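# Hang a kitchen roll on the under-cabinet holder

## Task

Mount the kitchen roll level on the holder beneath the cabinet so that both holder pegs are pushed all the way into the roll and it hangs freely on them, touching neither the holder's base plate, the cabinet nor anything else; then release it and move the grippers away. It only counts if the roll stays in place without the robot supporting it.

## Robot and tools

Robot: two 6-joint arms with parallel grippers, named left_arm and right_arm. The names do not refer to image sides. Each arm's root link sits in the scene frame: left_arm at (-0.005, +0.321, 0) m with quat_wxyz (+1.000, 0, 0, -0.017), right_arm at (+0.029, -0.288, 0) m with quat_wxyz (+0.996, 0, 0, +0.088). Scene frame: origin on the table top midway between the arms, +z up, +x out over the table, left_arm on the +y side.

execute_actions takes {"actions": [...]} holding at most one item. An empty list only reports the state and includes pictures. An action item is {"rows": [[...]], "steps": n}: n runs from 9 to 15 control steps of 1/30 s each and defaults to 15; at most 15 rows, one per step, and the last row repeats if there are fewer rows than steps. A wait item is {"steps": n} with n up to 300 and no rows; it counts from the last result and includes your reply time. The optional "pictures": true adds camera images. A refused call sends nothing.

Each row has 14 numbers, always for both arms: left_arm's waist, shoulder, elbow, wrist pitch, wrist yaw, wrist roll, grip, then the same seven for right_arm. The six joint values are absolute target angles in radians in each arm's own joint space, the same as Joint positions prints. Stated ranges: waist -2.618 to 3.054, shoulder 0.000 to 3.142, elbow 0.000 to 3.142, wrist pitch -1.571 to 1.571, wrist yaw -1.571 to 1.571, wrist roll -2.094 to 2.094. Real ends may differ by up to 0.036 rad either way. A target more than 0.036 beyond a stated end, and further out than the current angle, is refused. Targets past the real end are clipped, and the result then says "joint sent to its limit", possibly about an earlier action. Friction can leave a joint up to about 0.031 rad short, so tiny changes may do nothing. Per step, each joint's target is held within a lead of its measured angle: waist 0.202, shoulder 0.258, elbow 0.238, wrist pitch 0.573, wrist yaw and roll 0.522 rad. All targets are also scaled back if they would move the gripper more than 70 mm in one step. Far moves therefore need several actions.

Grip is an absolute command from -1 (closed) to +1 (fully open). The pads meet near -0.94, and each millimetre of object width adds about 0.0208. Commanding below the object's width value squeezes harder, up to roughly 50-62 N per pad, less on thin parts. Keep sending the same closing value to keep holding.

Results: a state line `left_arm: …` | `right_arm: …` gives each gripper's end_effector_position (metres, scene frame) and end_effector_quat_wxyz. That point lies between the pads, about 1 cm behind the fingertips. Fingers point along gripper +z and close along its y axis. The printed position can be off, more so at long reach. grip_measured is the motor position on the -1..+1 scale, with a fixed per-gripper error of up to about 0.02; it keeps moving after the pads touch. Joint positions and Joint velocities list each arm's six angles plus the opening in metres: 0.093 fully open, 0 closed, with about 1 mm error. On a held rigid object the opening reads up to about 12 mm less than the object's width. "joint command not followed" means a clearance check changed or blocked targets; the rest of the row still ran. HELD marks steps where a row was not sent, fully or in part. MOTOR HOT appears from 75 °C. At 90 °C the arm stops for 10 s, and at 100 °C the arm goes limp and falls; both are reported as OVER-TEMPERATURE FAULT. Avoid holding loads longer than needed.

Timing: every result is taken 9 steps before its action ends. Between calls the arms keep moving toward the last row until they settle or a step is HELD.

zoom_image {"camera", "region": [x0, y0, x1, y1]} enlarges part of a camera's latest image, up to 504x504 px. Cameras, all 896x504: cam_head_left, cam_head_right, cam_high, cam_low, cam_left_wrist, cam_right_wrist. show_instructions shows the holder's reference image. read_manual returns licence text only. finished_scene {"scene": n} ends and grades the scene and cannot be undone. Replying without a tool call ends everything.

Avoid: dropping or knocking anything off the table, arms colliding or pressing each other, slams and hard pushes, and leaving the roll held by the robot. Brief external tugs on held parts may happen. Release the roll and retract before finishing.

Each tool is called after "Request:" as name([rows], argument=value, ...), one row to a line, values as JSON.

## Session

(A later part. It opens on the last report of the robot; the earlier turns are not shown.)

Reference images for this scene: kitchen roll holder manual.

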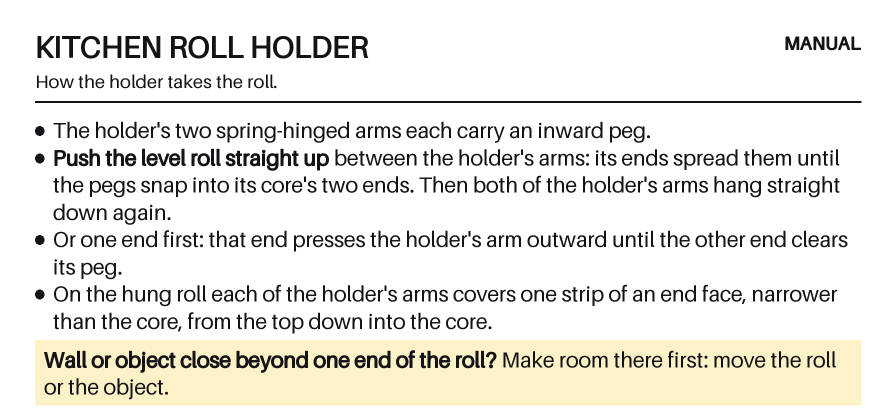

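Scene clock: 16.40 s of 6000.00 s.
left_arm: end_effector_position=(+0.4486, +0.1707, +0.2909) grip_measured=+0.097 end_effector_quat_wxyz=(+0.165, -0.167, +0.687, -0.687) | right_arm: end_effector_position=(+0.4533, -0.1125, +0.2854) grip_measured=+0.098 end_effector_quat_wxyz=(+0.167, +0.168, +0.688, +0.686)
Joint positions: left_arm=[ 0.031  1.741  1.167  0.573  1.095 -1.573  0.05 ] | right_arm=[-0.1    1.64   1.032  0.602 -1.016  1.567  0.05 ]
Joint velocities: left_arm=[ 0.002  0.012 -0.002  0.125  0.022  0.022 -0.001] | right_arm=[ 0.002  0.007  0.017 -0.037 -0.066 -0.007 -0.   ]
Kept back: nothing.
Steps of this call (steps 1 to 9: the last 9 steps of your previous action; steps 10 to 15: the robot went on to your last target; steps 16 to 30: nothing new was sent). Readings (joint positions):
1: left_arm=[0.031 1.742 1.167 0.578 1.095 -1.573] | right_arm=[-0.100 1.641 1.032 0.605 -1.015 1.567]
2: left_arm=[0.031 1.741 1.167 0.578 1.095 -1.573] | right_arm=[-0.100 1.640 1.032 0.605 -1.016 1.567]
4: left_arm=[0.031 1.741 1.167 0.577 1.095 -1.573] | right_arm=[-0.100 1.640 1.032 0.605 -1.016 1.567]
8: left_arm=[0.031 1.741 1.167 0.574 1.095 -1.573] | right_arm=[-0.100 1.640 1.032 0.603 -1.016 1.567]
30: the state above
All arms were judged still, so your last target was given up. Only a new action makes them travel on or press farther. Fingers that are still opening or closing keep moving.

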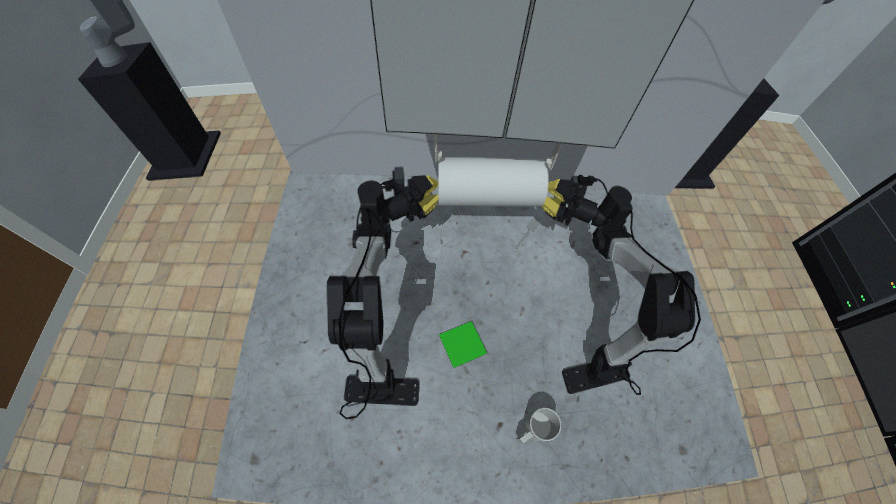

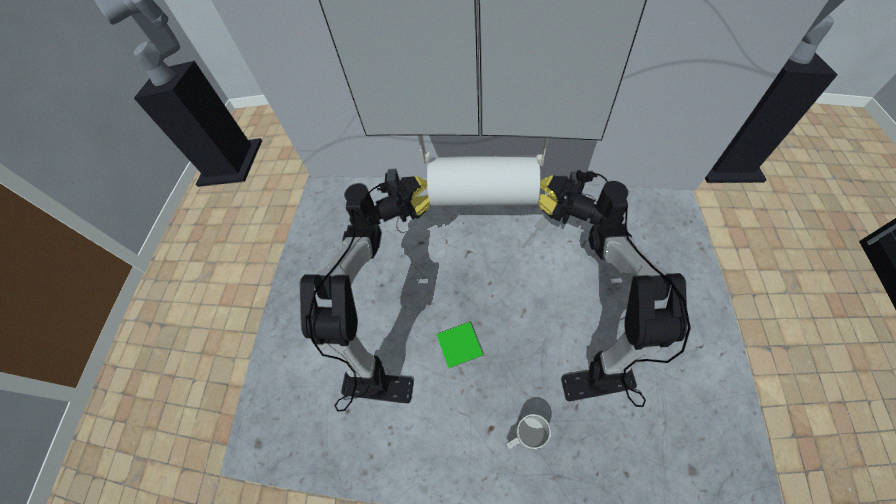

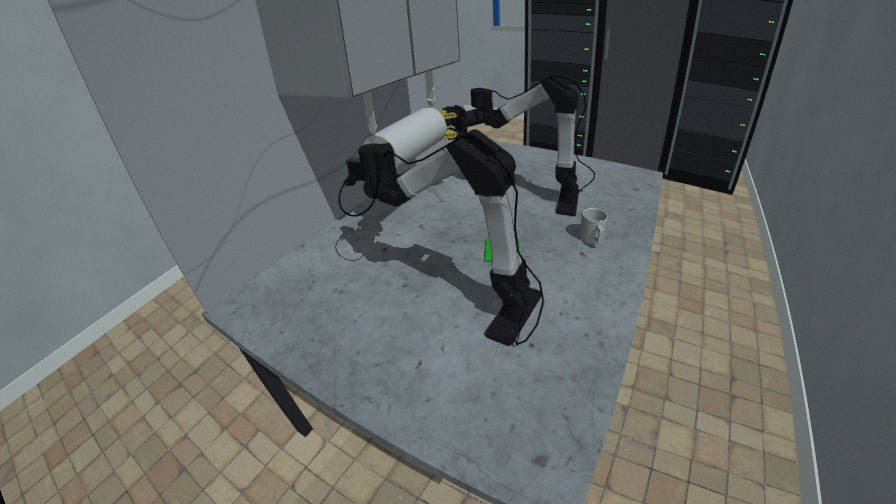

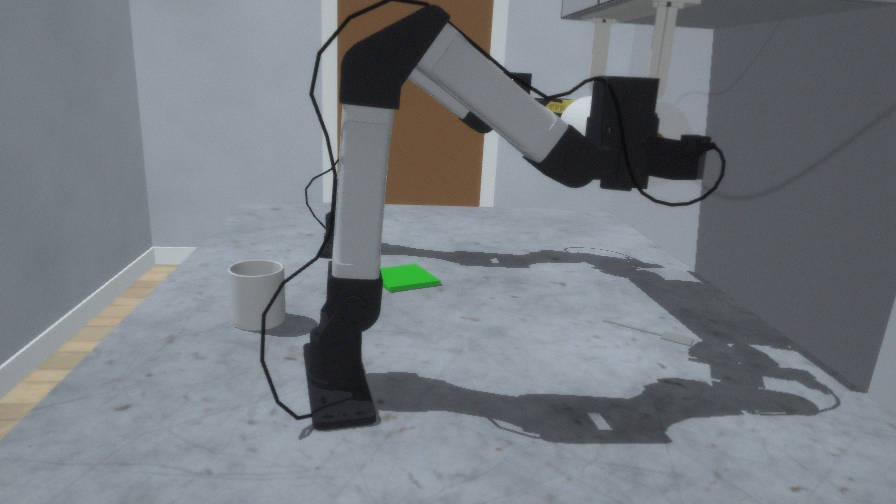

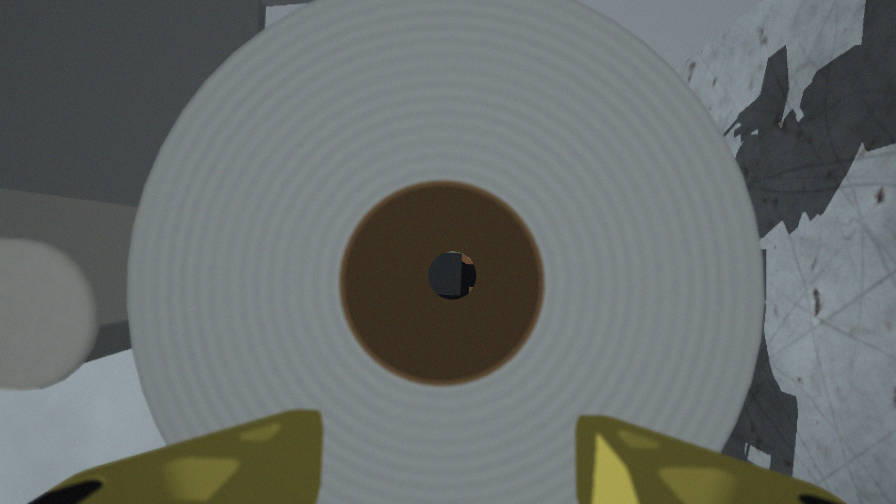

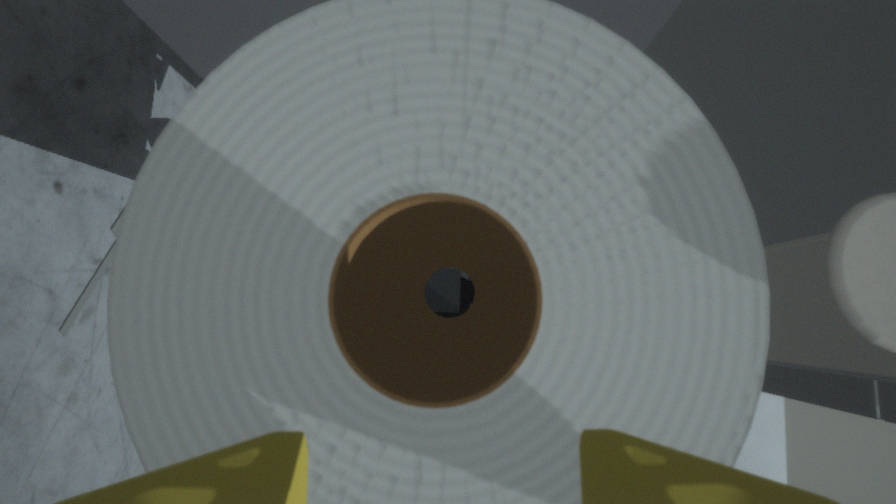

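Request:
execute_actions([
  {"rows":[[-0.03,1.72,1.255,0.51,1.20,-1.57,0.1,-0.017,1.585,1.09,0.555,-1.12,1.57,0.1]],"steps":15},
])

Request:
execute_actions([
  {"steps":30},
], pictures=true)

Scene clock: 17.00 s of 6000.00 s.
left_arm: end_effector_position=(+0.4549, +0.1736, +0.3090) grip_measured=+0.097 end_effector_quat_wxyz=(+0.174, -0.166, +0.685, -0.688) | right_arm: end_effector_position=(+0.4471, -0.1091, +0.3030) grip_measured=+0.098 end_effector_quat_wxyz=(+0.167, +0.158, +0.687, +0.689)
Joint positions: left_arm=[ 0.037  1.74   1.232  0.523  1.089 -1.573  0.05 ] | right_arm=[-0.093  1.607  1.06   0.557 -1.024  1.567  0.05 ]
Joint velocities: left_arm=[ 0.046 -0.037  0.071 -0.11  -0.022  0.037 -0.001] | right_arm=[ 0.037 -0.125  0.081 -0.154  0.037  0.066  0.   ]
Steps of this call (steps 1 to 12: nothing new was sent; steps 13 to 18: the first 6 steps of this action). Readings (joint positions):
13: left_arm=[0.032 1.741 1.177 0.557 1.095 -1.573] | right_arm=[-0.100 1.636 1.035 0.589 -1.017 1.567]
14: left_arm=[0.033 1.741 1.192 0.538 1.094 -1.573] | right_arm=[-0.099 1.631 1.040 0.574 -1.018 1.567]
16: left_arm=[0.035 1.741 1.219 0.526 1.093 -1.573] | right_arm=[-0.096 1.618 1.052 0.562 -1.021 1.567]
18: the state above

Scene clock: 18.00 s of 6000.00 s.
left_arm: end_effector_position=(+0.4564, +0.1753, +0.3075) grip_measured=+0.097 end_effector_quat_wxyz=(+0.173, -0.174, +0.685, -0.686) | right_arm: end_effector_position=(+0.4442, -0.1072, +0.3017) grip_measured=+0.098 end_effector_quat_wxyz=(+0.157, +0.157, +0.690, +0.689)
Joint positions: left_arm=[ 0.039  1.739  1.233  0.507  1.081 -1.574  0.05 ] | right_arm=[-0.091  1.604  1.061  0.539 -1.039  1.567  0.05 ]
Joint velocities: left_arm=[ 0.002 -0.002 -0.002  0.022 -0.007 -0.007 -0.   ] | right_arm=[ 0.002 -0.012  0.022  0.007 -0.051  0.037 -0.   ]
Kept back: nothing.
Steps of this call (steps 1 to 9: the last 9 steps of your previous action; steps 10 to 30: the robot went on to your last target). Readings (joint positions):
1: left_arm=[0.038 1.739 1.233 0.520 1.089 -1.574] | right_arm=[-0.091 1.604 1.061 0.552 -1.026 1.567]
2: left_arm=[0.039 1.739 1.233 0.516 1.089 -1.574] | right_arm=[-0.091 1.604 1.061 0.548 -1.027 1.567]
4: left_arm=[0.039 1.739 1.233 0.510 1.087 -1.574] | right_arm=[-0.091 1.604 1.061 0.542 -1.030 1.567]
8: left_arm=[0.039 1.739 1.233 0.507 1.084 -1.574] | right_arm=[-0.091 1.604 1.061 0.540 -1.034 1.567]
30: the state above
All arms were judged still, so your last target was given up. Only a new action makes them travel on or press farther. Fingers that are still opening or closing keep moving.

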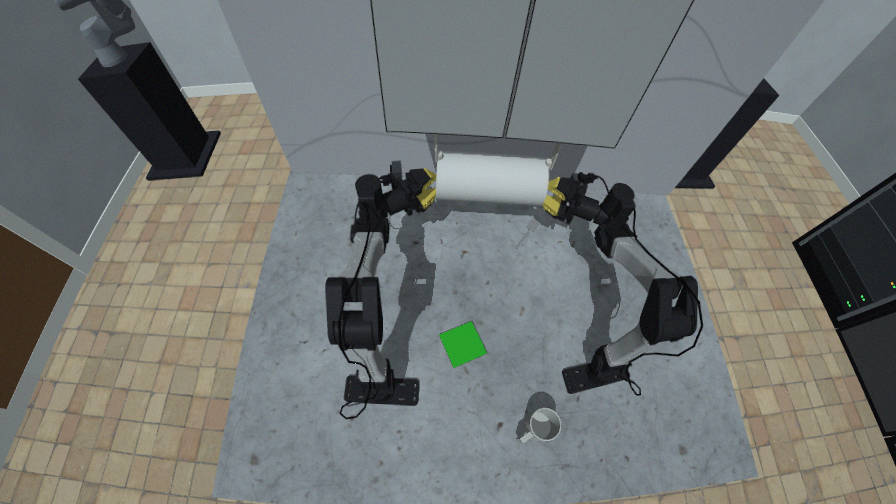

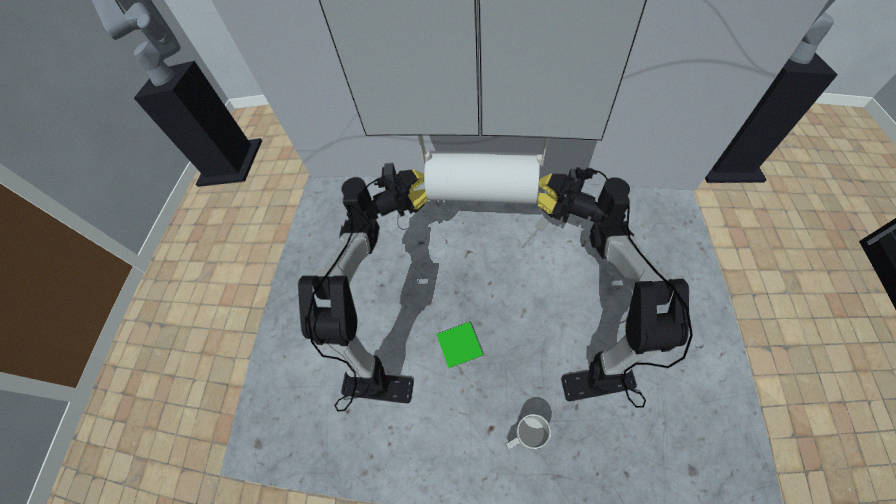

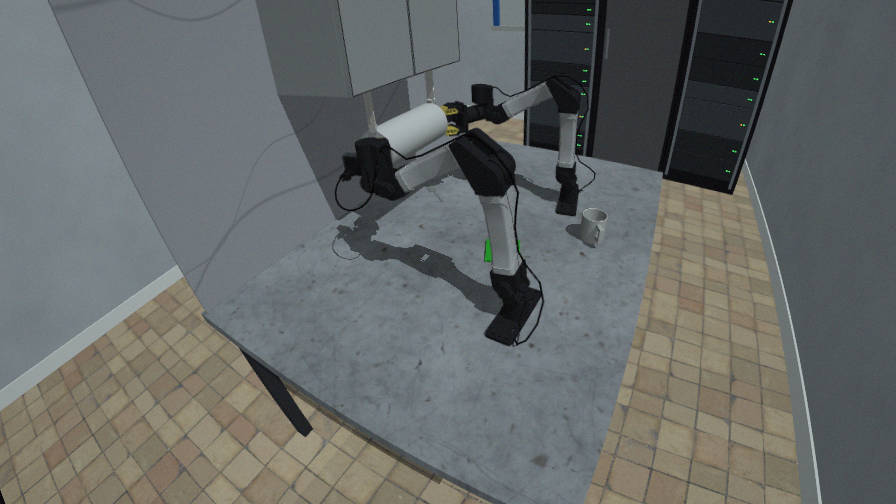

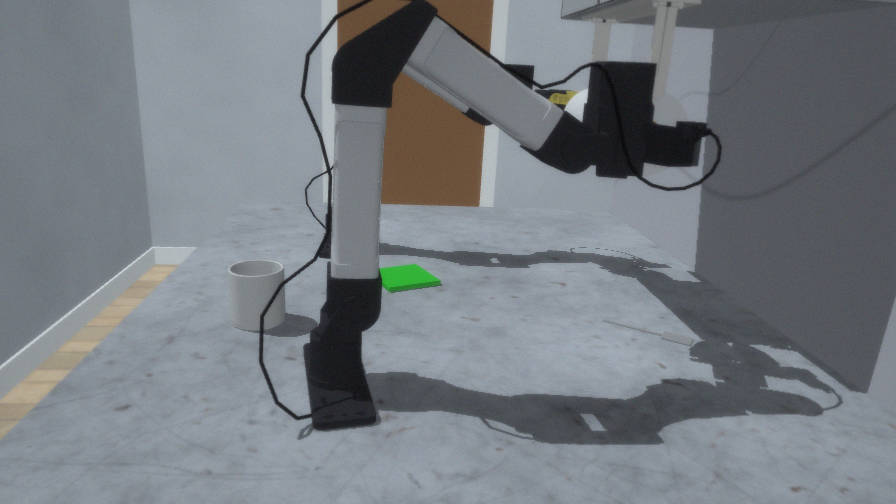

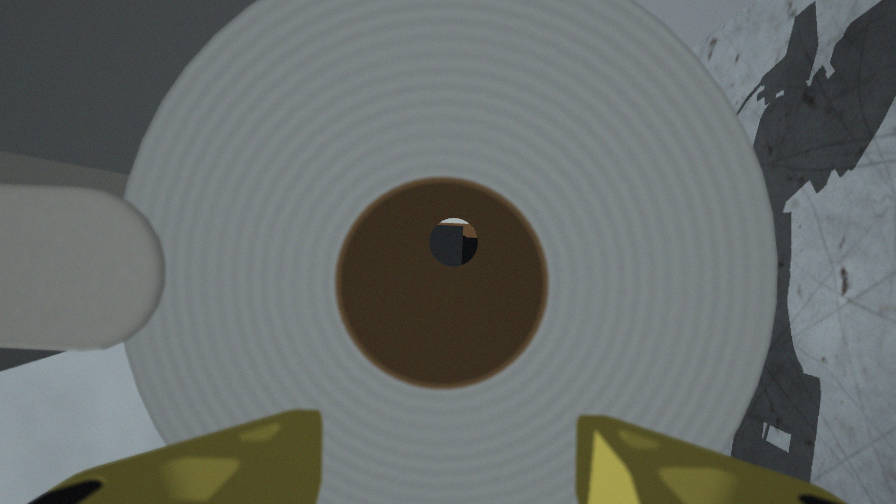

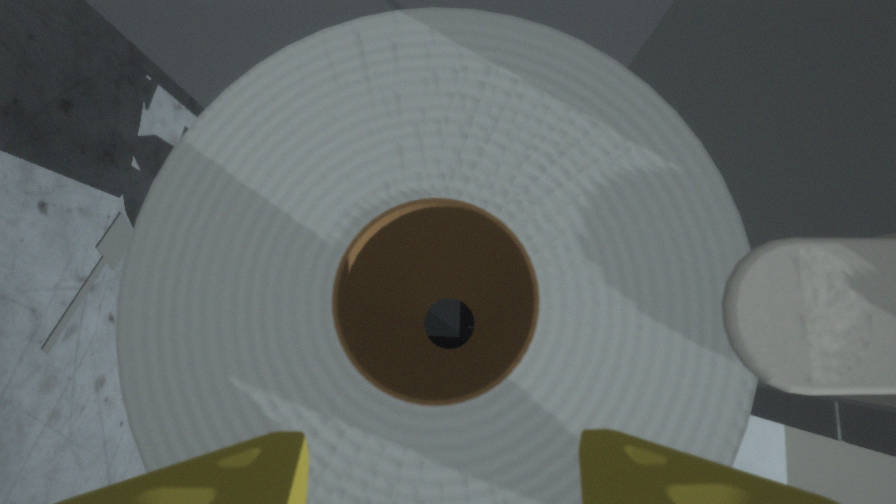

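Push straight up.

Request:
execute_actions([
  {"rows":[[-0.035,1.69,1.29,0.51,1.21,-1.57,0.1,-0.02,1.57,1.14,0.545,-1.12,1.57,0.1]],"steps":15},
])

Request:
execute_actions([
  {"rows":[[-0.035,1.675,1.335,0.49,1.21,-1.57,0.1,-0.02,1.555,1.185,0.525,-1.12,1.57,0.1]],"steps":15},
])

Request:
execute_actions([
  {"steps":30},
], pictures=true)

Scene clock: 18.53 s of 6000.00 s.
left_arm: end_effector_position=(+0.4555, +0.1755, +0.3151) grip_measured=+0.097 end_effector_quat_wxyz=(+0.172, -0.177, +0.685, -0.686) | right_arm: end_effector_position=(+0.4457, -0.1068, +0.3098) grip_measured=+0.098 end_effector_quat_wxyz=(+0.155, +0.157, +0.691, +0.689)
Joint positions: left_arm=[ 0.039  1.727  1.251  0.474  1.079 -1.576  0.05 ] | right_arm=[-0.091  1.602  1.095  0.501 -1.041  1.567  0.05 ]
Joint velocities: left_arm=[-0.002 -0.012  0.012 -0.11  -0.051  0.007  0.   ] | right_arm=[ 0.007  0.007  0.012 -0.081 -0.022  0.051  0.   ]
Steps of this call (steps 1 to 10: nothing new was sent; steps 11 to 16: the first 6 steps of this action). Readings (joint positions):
11: left_arm=[0.039 1.738 1.237 0.502 1.081 -1.574] | right_arm=[-0.091 1.603 1.068 0.533 -1.040 1.567]
12: left_arm=[0.039 1.736 1.243 0.495 1.081 -1.574] | right_arm=[-0.091 1.603 1.078 0.524 -1.040 1.567]
14: left_arm=[0.039 1.730 1.250 0.483 1.080 -1.576] | right_arm=[-0.091 1.602 1.092 0.510 -1.040 1.567]
16: the state above

Scene clock: 19.03 s of 6000.00 s.
left_arm: end_effector_position=(+0.4565, +0.1756, +0.3279) grip_measured=+0.097 end_effector_quat_wxyz=(+0.174, -0.175, +0.684, -0.686) | right_arm: end_effector_position=(+0.4464, -0.1067, +0.3264) grip_measured=+0.098 end_effector_quat_wxyz=(+0.162, +0.149, +0.688, +0.691)
Joint positions: left_arm=[ 0.039  1.721  1.291  0.435  1.077 -1.578  0.05 ] | right_arm=[-0.091  1.593  1.14   0.469 -1.042  1.568  0.05 ]
Joint velocities: left_arm=[-0.017 -0.085  0.154 -0.037 -0.022  0.007  0.001] | right_arm=[-0.012 -0.144  0.11   0.066  0.007  0.051 -0.   ]
Steps of this call (steps 1 to 9: the last 9 steps of your previous action; steps 10 to 15: the first 6 steps of this action). Readings (joint positions):
10: left_arm=[0.039 1.726 1.259 0.461 1.079 -1.576] | right_arm=[-0.091 1.601 1.103 0.488 -1.043 1.567]
11: left_arm=[0.039 1.726 1.269 0.449 1.079 -1.576] | right_arm=[-0.091 1.601 1.112 0.477 -1.043 1.567]
13: left_arm=[0.039 1.724 1.284 0.438 1.078 -1.577] | right_arm=[-0.091 1.601 1.129 0.469 -1.043 1.568]
15: the state above

Scene clock: 20.03 s of 6000.00 s.
left_arm: end_effector_position=(+0.4520, +0.1756, +0.3467) grip_measured=+0.097 end_effector_quat_wxyz=(+0.192, -0.157, +0.679, -0.691) | right_arm: end_effector_position=(+0.4438, -0.1069, +0.3384) grip_measured=+0.098 end_effector_quat_wxyz=(+0.173, +0.137, +0.684, +0.695)
Joint positions: left_arm=[ 0.039  1.698  1.308  0.447  1.077 -1.578  0.05 ] | right_arm=[-0.091  1.579  1.151  0.479 -1.042  1.568  0.05 ]
Joint velocities: left_arm=[-0.007 -0.012 -0.002 -0.022  0.022  0.007  0.001] | right_arm=[-0.012 -0.022 -0.007 -0.007 -0.022  0.037 -0.001]
Kept back: nothing.
Steps of this call (steps 1 to 9: the last 9 steps of your previous action; steps 10 to 30: the robot went on to your last target). Readings (joint positions):
1: left_arm=[0.039 1.717 1.296 0.436 1.077 -1.578] | right_arm=[-0.091 1.589 1.143 0.469 -1.042 1.568]
2: left_arm=[0.039 1.713 1.300 0.439 1.077 -1.578] | right_arm=[-0.091 1.585 1.145 0.469 -1.042 1.568]
4: left_arm=[0.039 1.704 1.306 0.444 1.077 -1.578] | right_arm=[-0.091 1.581 1.148 0.472 -1.042 1.568]
8: left_arm=[0.039 1.698 1.308 0.447 1.077 -1.578] | right_arm=[-0.091 1.579 1.151 0.479 -1.042 1.568]
30: the state above
All arms were judged still, so your last target was given up. Only a new action makes them travel on or press farther. Fingers that are still opening or closing keep moving.

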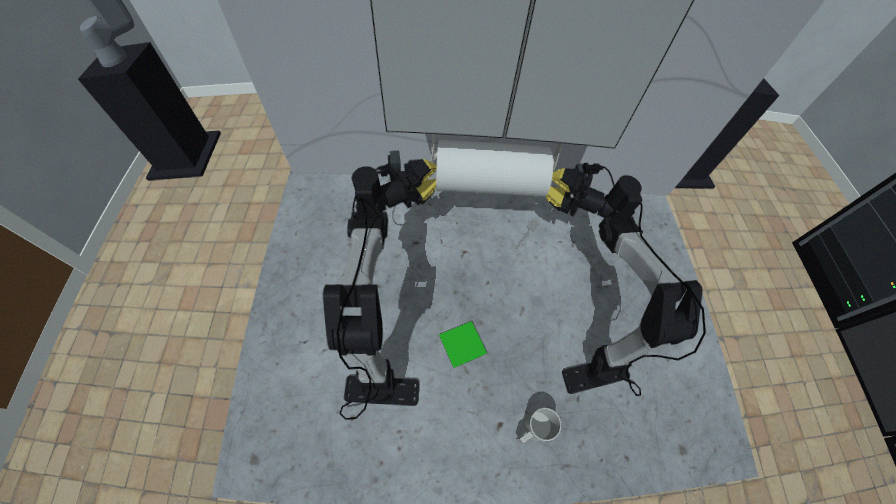

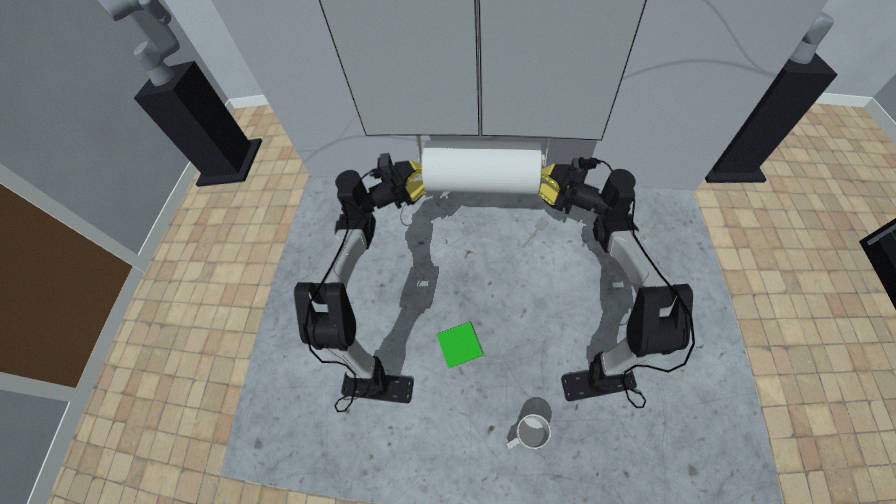

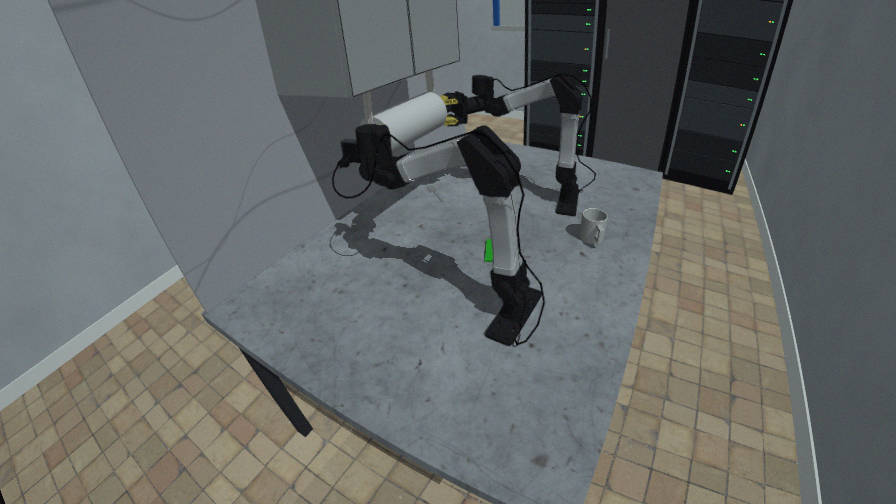

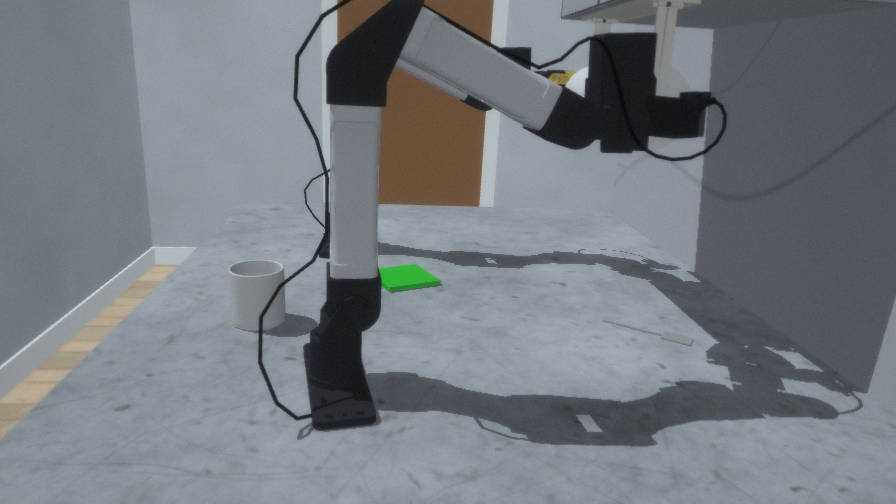

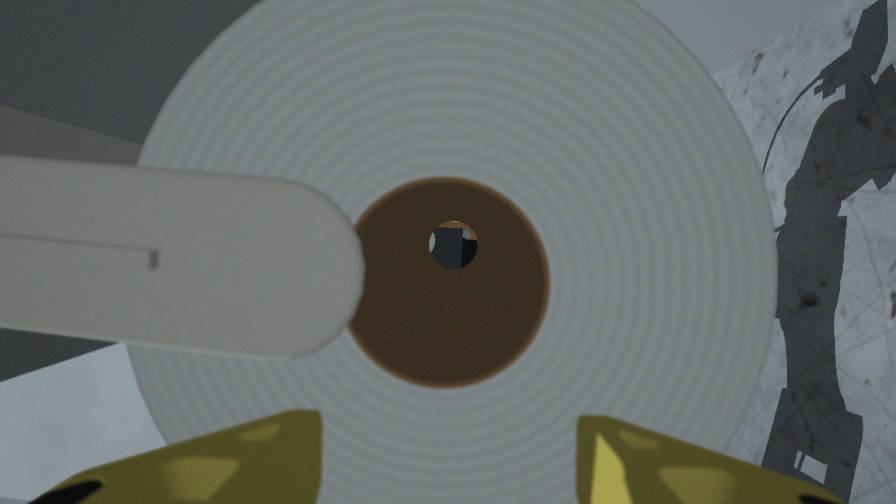

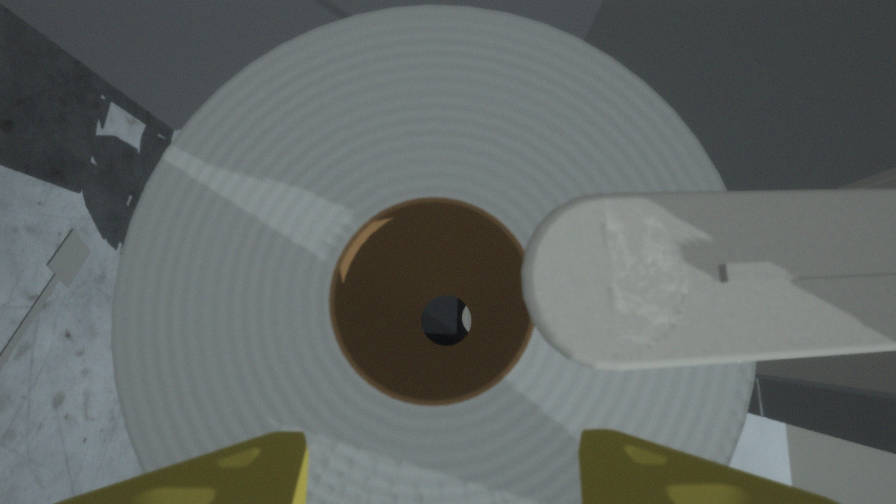

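Request:
execute_actions([
  {"rows":[[-0.035,1.68,1.40,0.41,1.21,-1.57,0.1,-0.02,1.56,1.25,0.445,-1.12,1.57,0.1]],"steps":15},
])

Request:
execute_actions([
  {"rows":[[-0.035,1.68,1.45,0.35,1.21,-1.57,0.1,-0.02,1.56,1.30,0.385,-1.12,1.57,0.1]],"steps":15},
])

Request:
execute_actions([
  {"steps":15},
], pictures=true)

Scene clock: 21.33 s of 6000.00 s.
left_arm: end_effector_position=(+0.4539, +0.1754, +0.3654) grip_measured=+0.097 end_effector_quat_wxyz=(+0.199, -0.149, +0.678, -0.692) | right_arm: end_effector_position=(+0.4459, -0.1066, +0.3592) grip_measured=+0.098 end_effector_quat_wxyz=(+0.181, +0.129, +0.682, +0.697)
Joint positions: left_arm=[ 0.039  1.7    1.372  0.406  1.079 -1.578  0.05 ] | right_arm=[-0.091  1.579  1.219  0.434 -1.044  1.568  0.05 ]
Joint velocities: left_arm=[ 0.002  0.012  0.139  0.066 -0.007 -0.022  0.001] | right_arm=[ 0.002 -0.046  0.154  0.007 -0.007  0.007 -0.001]
Steps of this call (steps 1 to 33: nothing new was sent; steps 34 to 39: the first 6 steps of this action). Readings (joint positions):
34: left_arm=[0.039 1.698 1.318 0.433 1.079 -1.578] | right_arm=[-0.091 1.579 1.161 0.465 -1.044 1.568]
35: left_arm=[0.039 1.700 1.334 0.417 1.079 -1.578] | right_arm=[-0.091 1.579 1.175 0.447 -1.044 1.568]
37: left_arm=[0.039 1.700 1.359 0.406 1.079 -1.578] | right_arm=[-0.091 1.579 1.204 0.436 -1.044 1.568]
39: the state above

Scene clock: 21.83 s of 6000.00 s.
left_arm: end_effector_position=(+0.4536, +0.1756, +0.3828) grip_measured=+0.097 end_effector_quat_wxyz=(+0.204, -0.143, +0.676, -0.693) | right_arm: end_effector_position=(+0.4467, -0.1066, +0.3753) grip_measured=+0.098 end_effector_quat_wxyz=(+0.186, +0.124, +0.680, +0.698)
Joint positions: left_arm=[ 0.039  1.697  1.427  0.366  1.08  -1.578  0.05 ] | right_arm=[-0.091  1.577  1.273  0.392 -1.043  1.567  0.05 ]
Joint velocities: left_arm=[-0.017  0.002  0.085  0.081  0.095  0.037  0.   ] | right_arm=[ 0.007 -0.007  0.085 -0.007 -0.037 -0.022  0.   ]
Steps of this call (steps 1 to 9: the last 9 steps of your previous action; steps 10 to 15: the first 6 steps of this action). Readings (joint positions):
10: left_arm=[0.039 1.696 1.387 0.393 1.080 -1.578] | right_arm=[-0.091 1.577 1.231 0.421 -1.043 1.567]
11: left_arm=[0.039 1.697 1.398 0.377 1.080 -1.578] | right_arm=[-0.091 1.577 1.242 0.405 -1.043 1.567]
13: left_arm=[0.039 1.697 1.417 0.366 1.080 -1.578] | right_arm=[-0.091 1.577 1.262 0.394 -1.043 1.567]
15: the state above

Scene clock: 22.33 s of 6000.00 s.
left_arm: end_effector_position=(+0.4539, +0.1756, +0.3808) grip_measured=+0.097 end_effector_quat_wxyz=(+0.199, -0.149, +0.678, -0.692) | right_arm: end_effector_position=(+0.4469, -0.1066, +0.3732) grip_measured=+0.098 end_effector_quat_wxyz=(+0.181, +0.130, +0.682, +0.697)
Joint positions: left_arm=[ 0.039  1.697  1.429  0.347  1.08  -1.578  0.05 ] | right_arm=[-0.091  1.577  1.275  0.374 -1.043  1.567  0.05 ]
Joint velocities: left_arm=[-0.002  0.002  0.002 -0.037  0.022  0.022 -0.001] | right_arm=[ 0.007  0.022 -0.007 -0.007  0.066 -0.022 -0.001]
Kept back: nothing.
Steps of this call (steps 1 to 9: the last 9 steps of your previous action; steps 10 to 15: the robot went on to your last target). Readings (joint positions):
1: left_arm=[0.039 1.697 1.429 0.365 1.080 -1.578] | right_arm=[-0.091 1.577 1.275 0.391 -1.043 1.567]
2: left_arm=[0.039 1.697 1.429 0.363 1.080 -1.578] | right_arm=[-0.091 1.577 1.275 0.389 -1.043 1.567]
4: left_arm=[0.039 1.697 1.429 0.356 1.080 -1.578] | right_arm=[-0.091 1.577 1.275 0.382 -1.043 1.567]
8: left_arm=[0.039 1.697 1.429 0.350 1.080 -1.578] | right_arm=[-0.091 1.577 1.275 0.376 -1.043 1.567]
15: the state above

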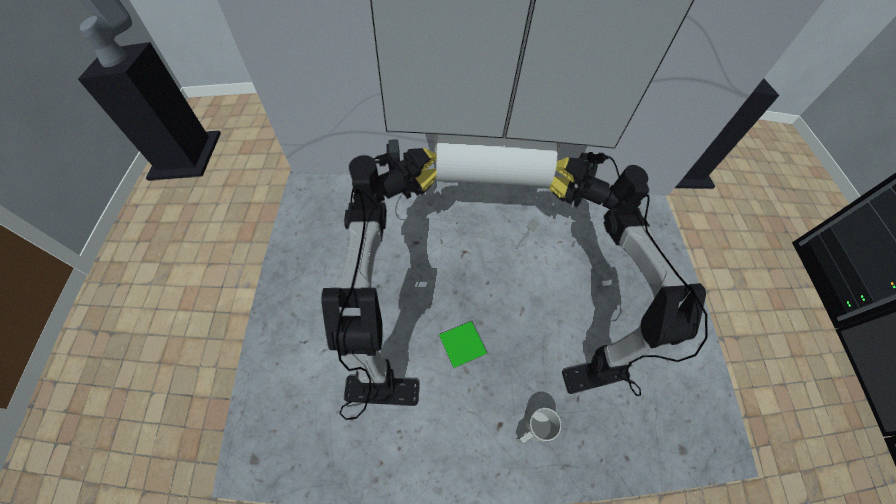

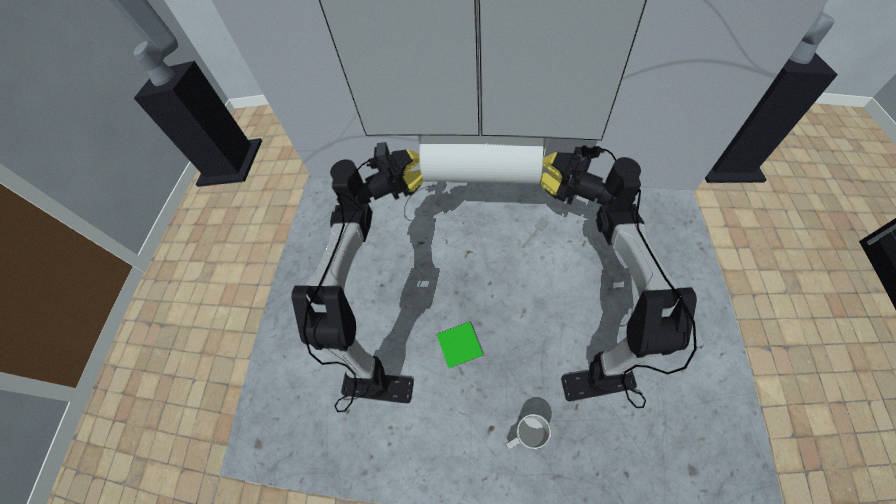

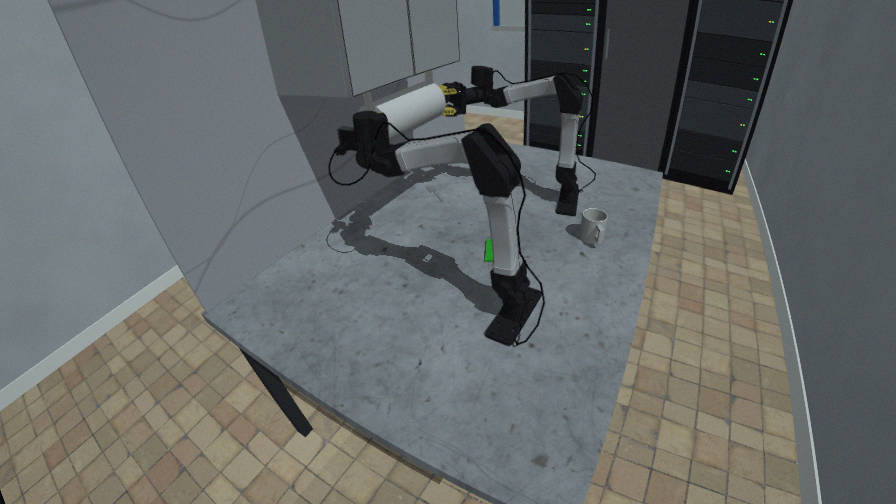

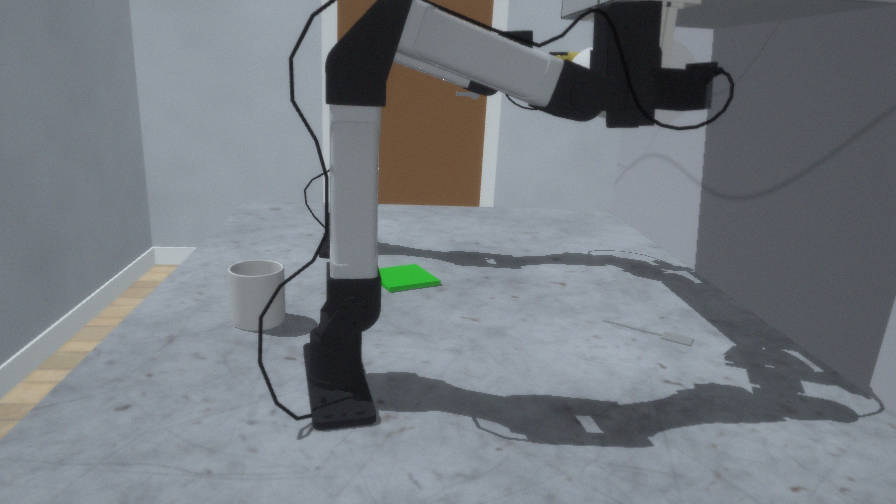

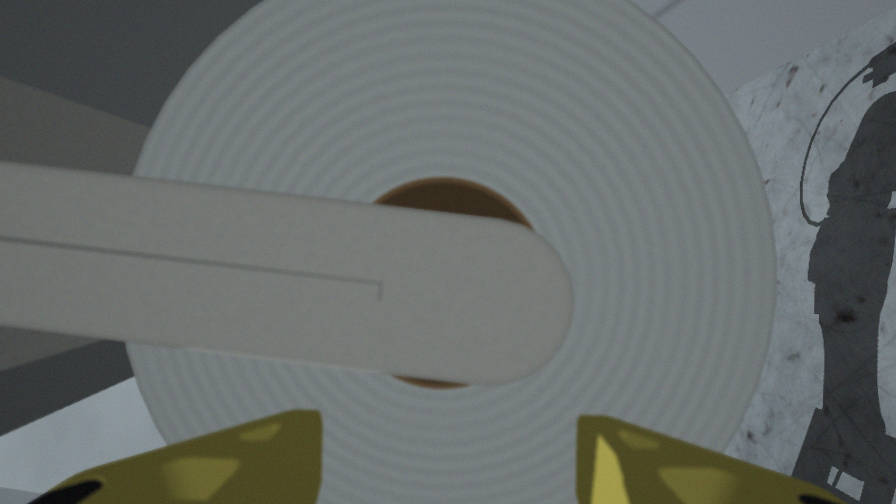

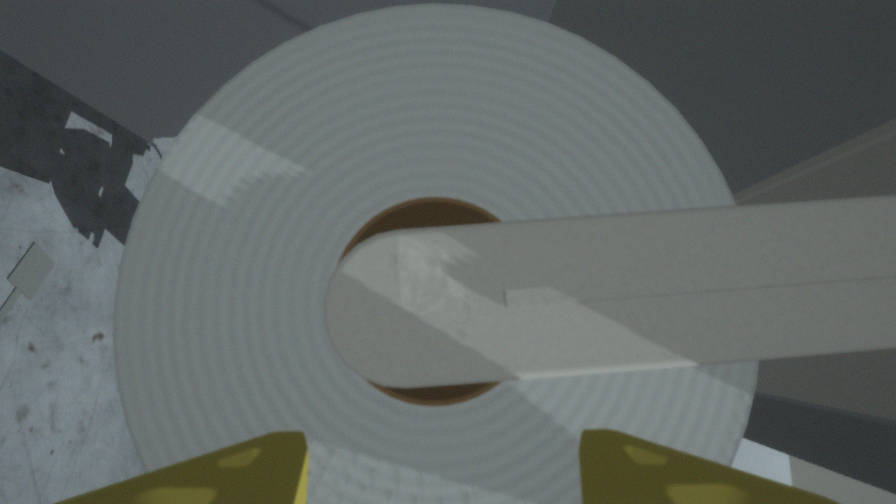

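Snapped in; lower about 1 cm.

Request:
execute_actions([
  {"rows":[[-0.035,1.68,1.37,0.37,1.21,-1.57,0.1,-0.02,1.56,1.21,0.40,-1.12,1.57,0.1]],"steps":15},
])

Request:
execute_actions([
  {"steps":12},
], pictures=true)

Scene clock: 22.83 s of 6000.00 s.
left_arm: end_effector_position=(+0.4527, +0.1757, +0.3685) grip_measured=+0.097 end_effector_quat_wxyz=(+0.193, -0.157, +0.680, -0.690) | right_arm: end_effector_position=(+0.4449, -0.1068, +0.3577) grip_measured=+0.098 end_effector_quat_wxyz=(+0.171, +0.140, +0.685, +0.694)
Joint positions: left_arm=[ 0.039  1.692  1.388  0.361  1.078 -1.576  0.05 ] | right_arm=[-0.091  1.571  1.226  0.387 -1.042  1.567  0.05 ]
Joint velocities: left_arm=[ 0.002 -0.056 -0.032  0.051  0.037  0.051 -0.001] | right_arm=[ 0.007  0.002 -0.007  0.11   0.066 -0.081  0.   ]
Steps of this call (steps 1 to 9: the robot went on to your last target; steps 10 to 15: the first 6 steps of this action). Readings (joint positions):
10: left_arm=[0.039 1.696 1.423 0.351 1.079 -1.578] | right_arm=[-0.091 1.576 1.268 0.378 -1.042 1.567]
11: left_arm=[0.039 1.693 1.412 0.354 1.079 -1.578] | right_arm=[-0.091 1.573 1.256 0.382 -1.042 1.567]
13: left_arm=[0.039 1.692 1.393 0.354 1.079 -1.578] | right_arm=[-0.091 1.571 1.235 0.382 -1.042 1.567]
15: the state above

Scene clock: 23.23 s of 6000.00 s.
left_arm: end_effector_position=(+0.4526, +0.1757, +0.3687) grip_measured=+0.097 end_effector_quat_wxyz=(+0.193, -0.156, +0.680, -0.690) | right_arm: end_effector_position=(+0.4447, -0.1068, +0.3585) grip_measured=+0.098 end_effector_quat_wxyz=(+0.172, +0.138, +0.685, +0.694)
Joint positions: left_arm=[ 0.039  1.691  1.388  0.361  1.078 -1.576  0.05 ] | right_arm=[-0.091  1.57   1.226  0.391 -1.042  1.567  0.05 ]
Joint velocities: left_arm=[ 0.012 -0.002  0.002  0.007 -0.037  0.095  0.001] | right_arm=[ 0.012 -0.002 -0.012 -0.037 -0.022  0.022  0.001]
Kept back: nothing.
Steps of this call (steps 1 to 9: the last 9 steps of your previous action; steps 10 to 12: the robot went on to your last target). Readings (joint positions):
1: left_arm=[0.039 1.691 1.388 0.361 1.078 -1.576] | right_arm=[-0.091 1.570 1.226 0.390 -1.042 1.567]
2: left_arm=[0.039 1.691 1.388 0.361 1.078 -1.576] | right_arm=[-0.091 1.570 1.226 0.391 -1.042 1.567]
4: left_arm=[0.039 1.691 1.388 0.361 1.078 -1.576] | right_arm=[-0.091 1.570 1.226 0.391 -1.042 1.567]
8: left_arm=[0.039 1.691 1.388 0.361 1.078 -1.576] | right_arm=[-0.091 1.570 1.226 0.391 -1.042 1.567]
12: the state above

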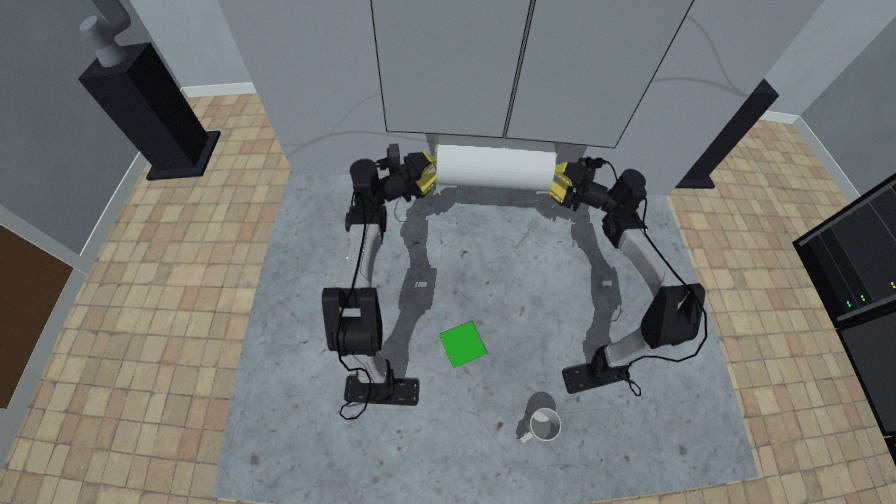

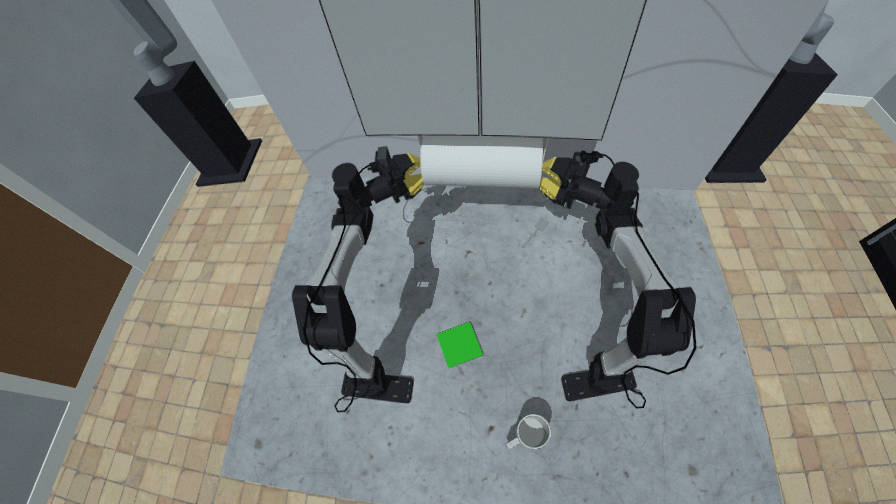

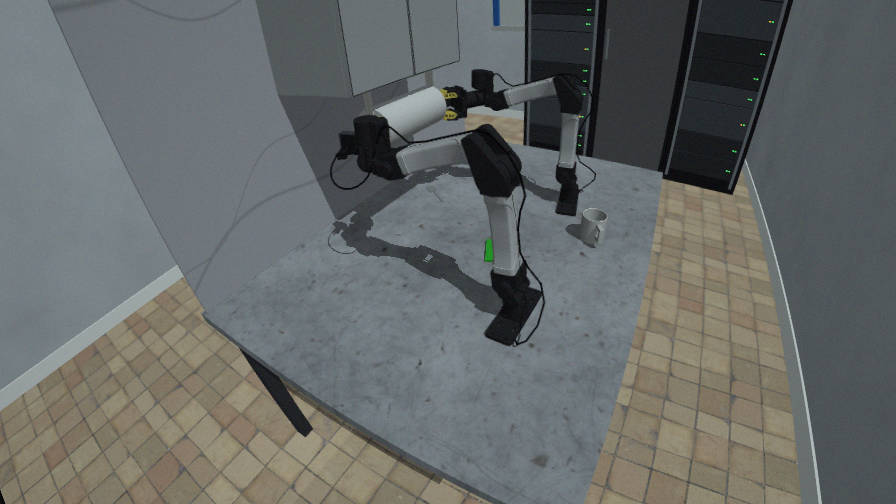

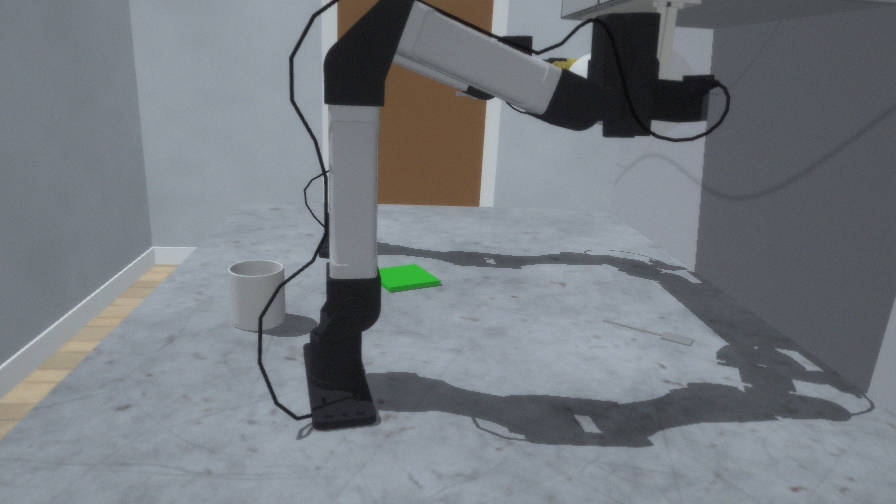

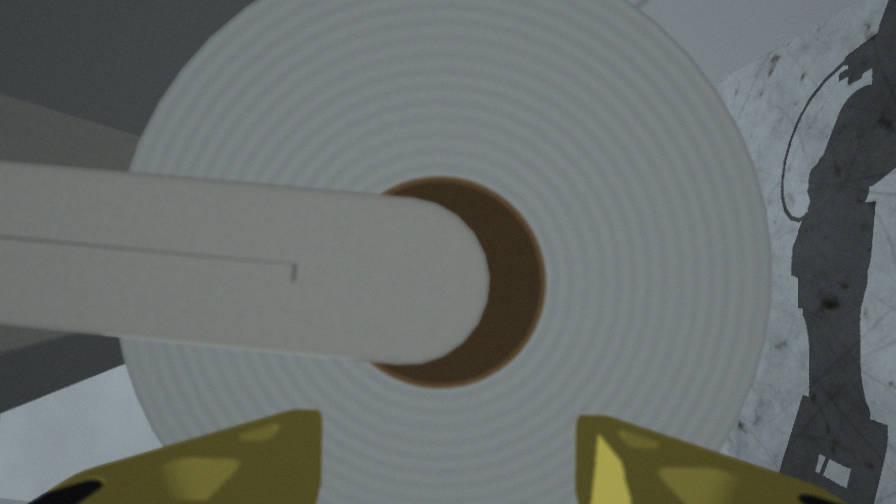

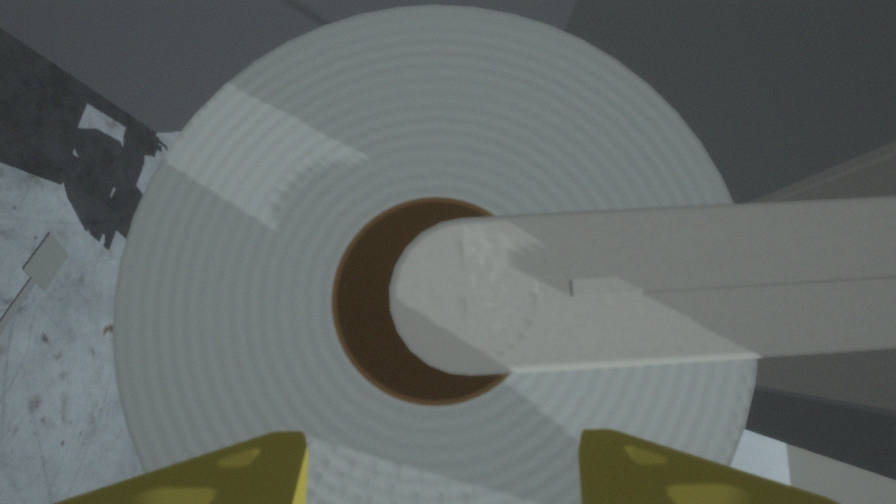

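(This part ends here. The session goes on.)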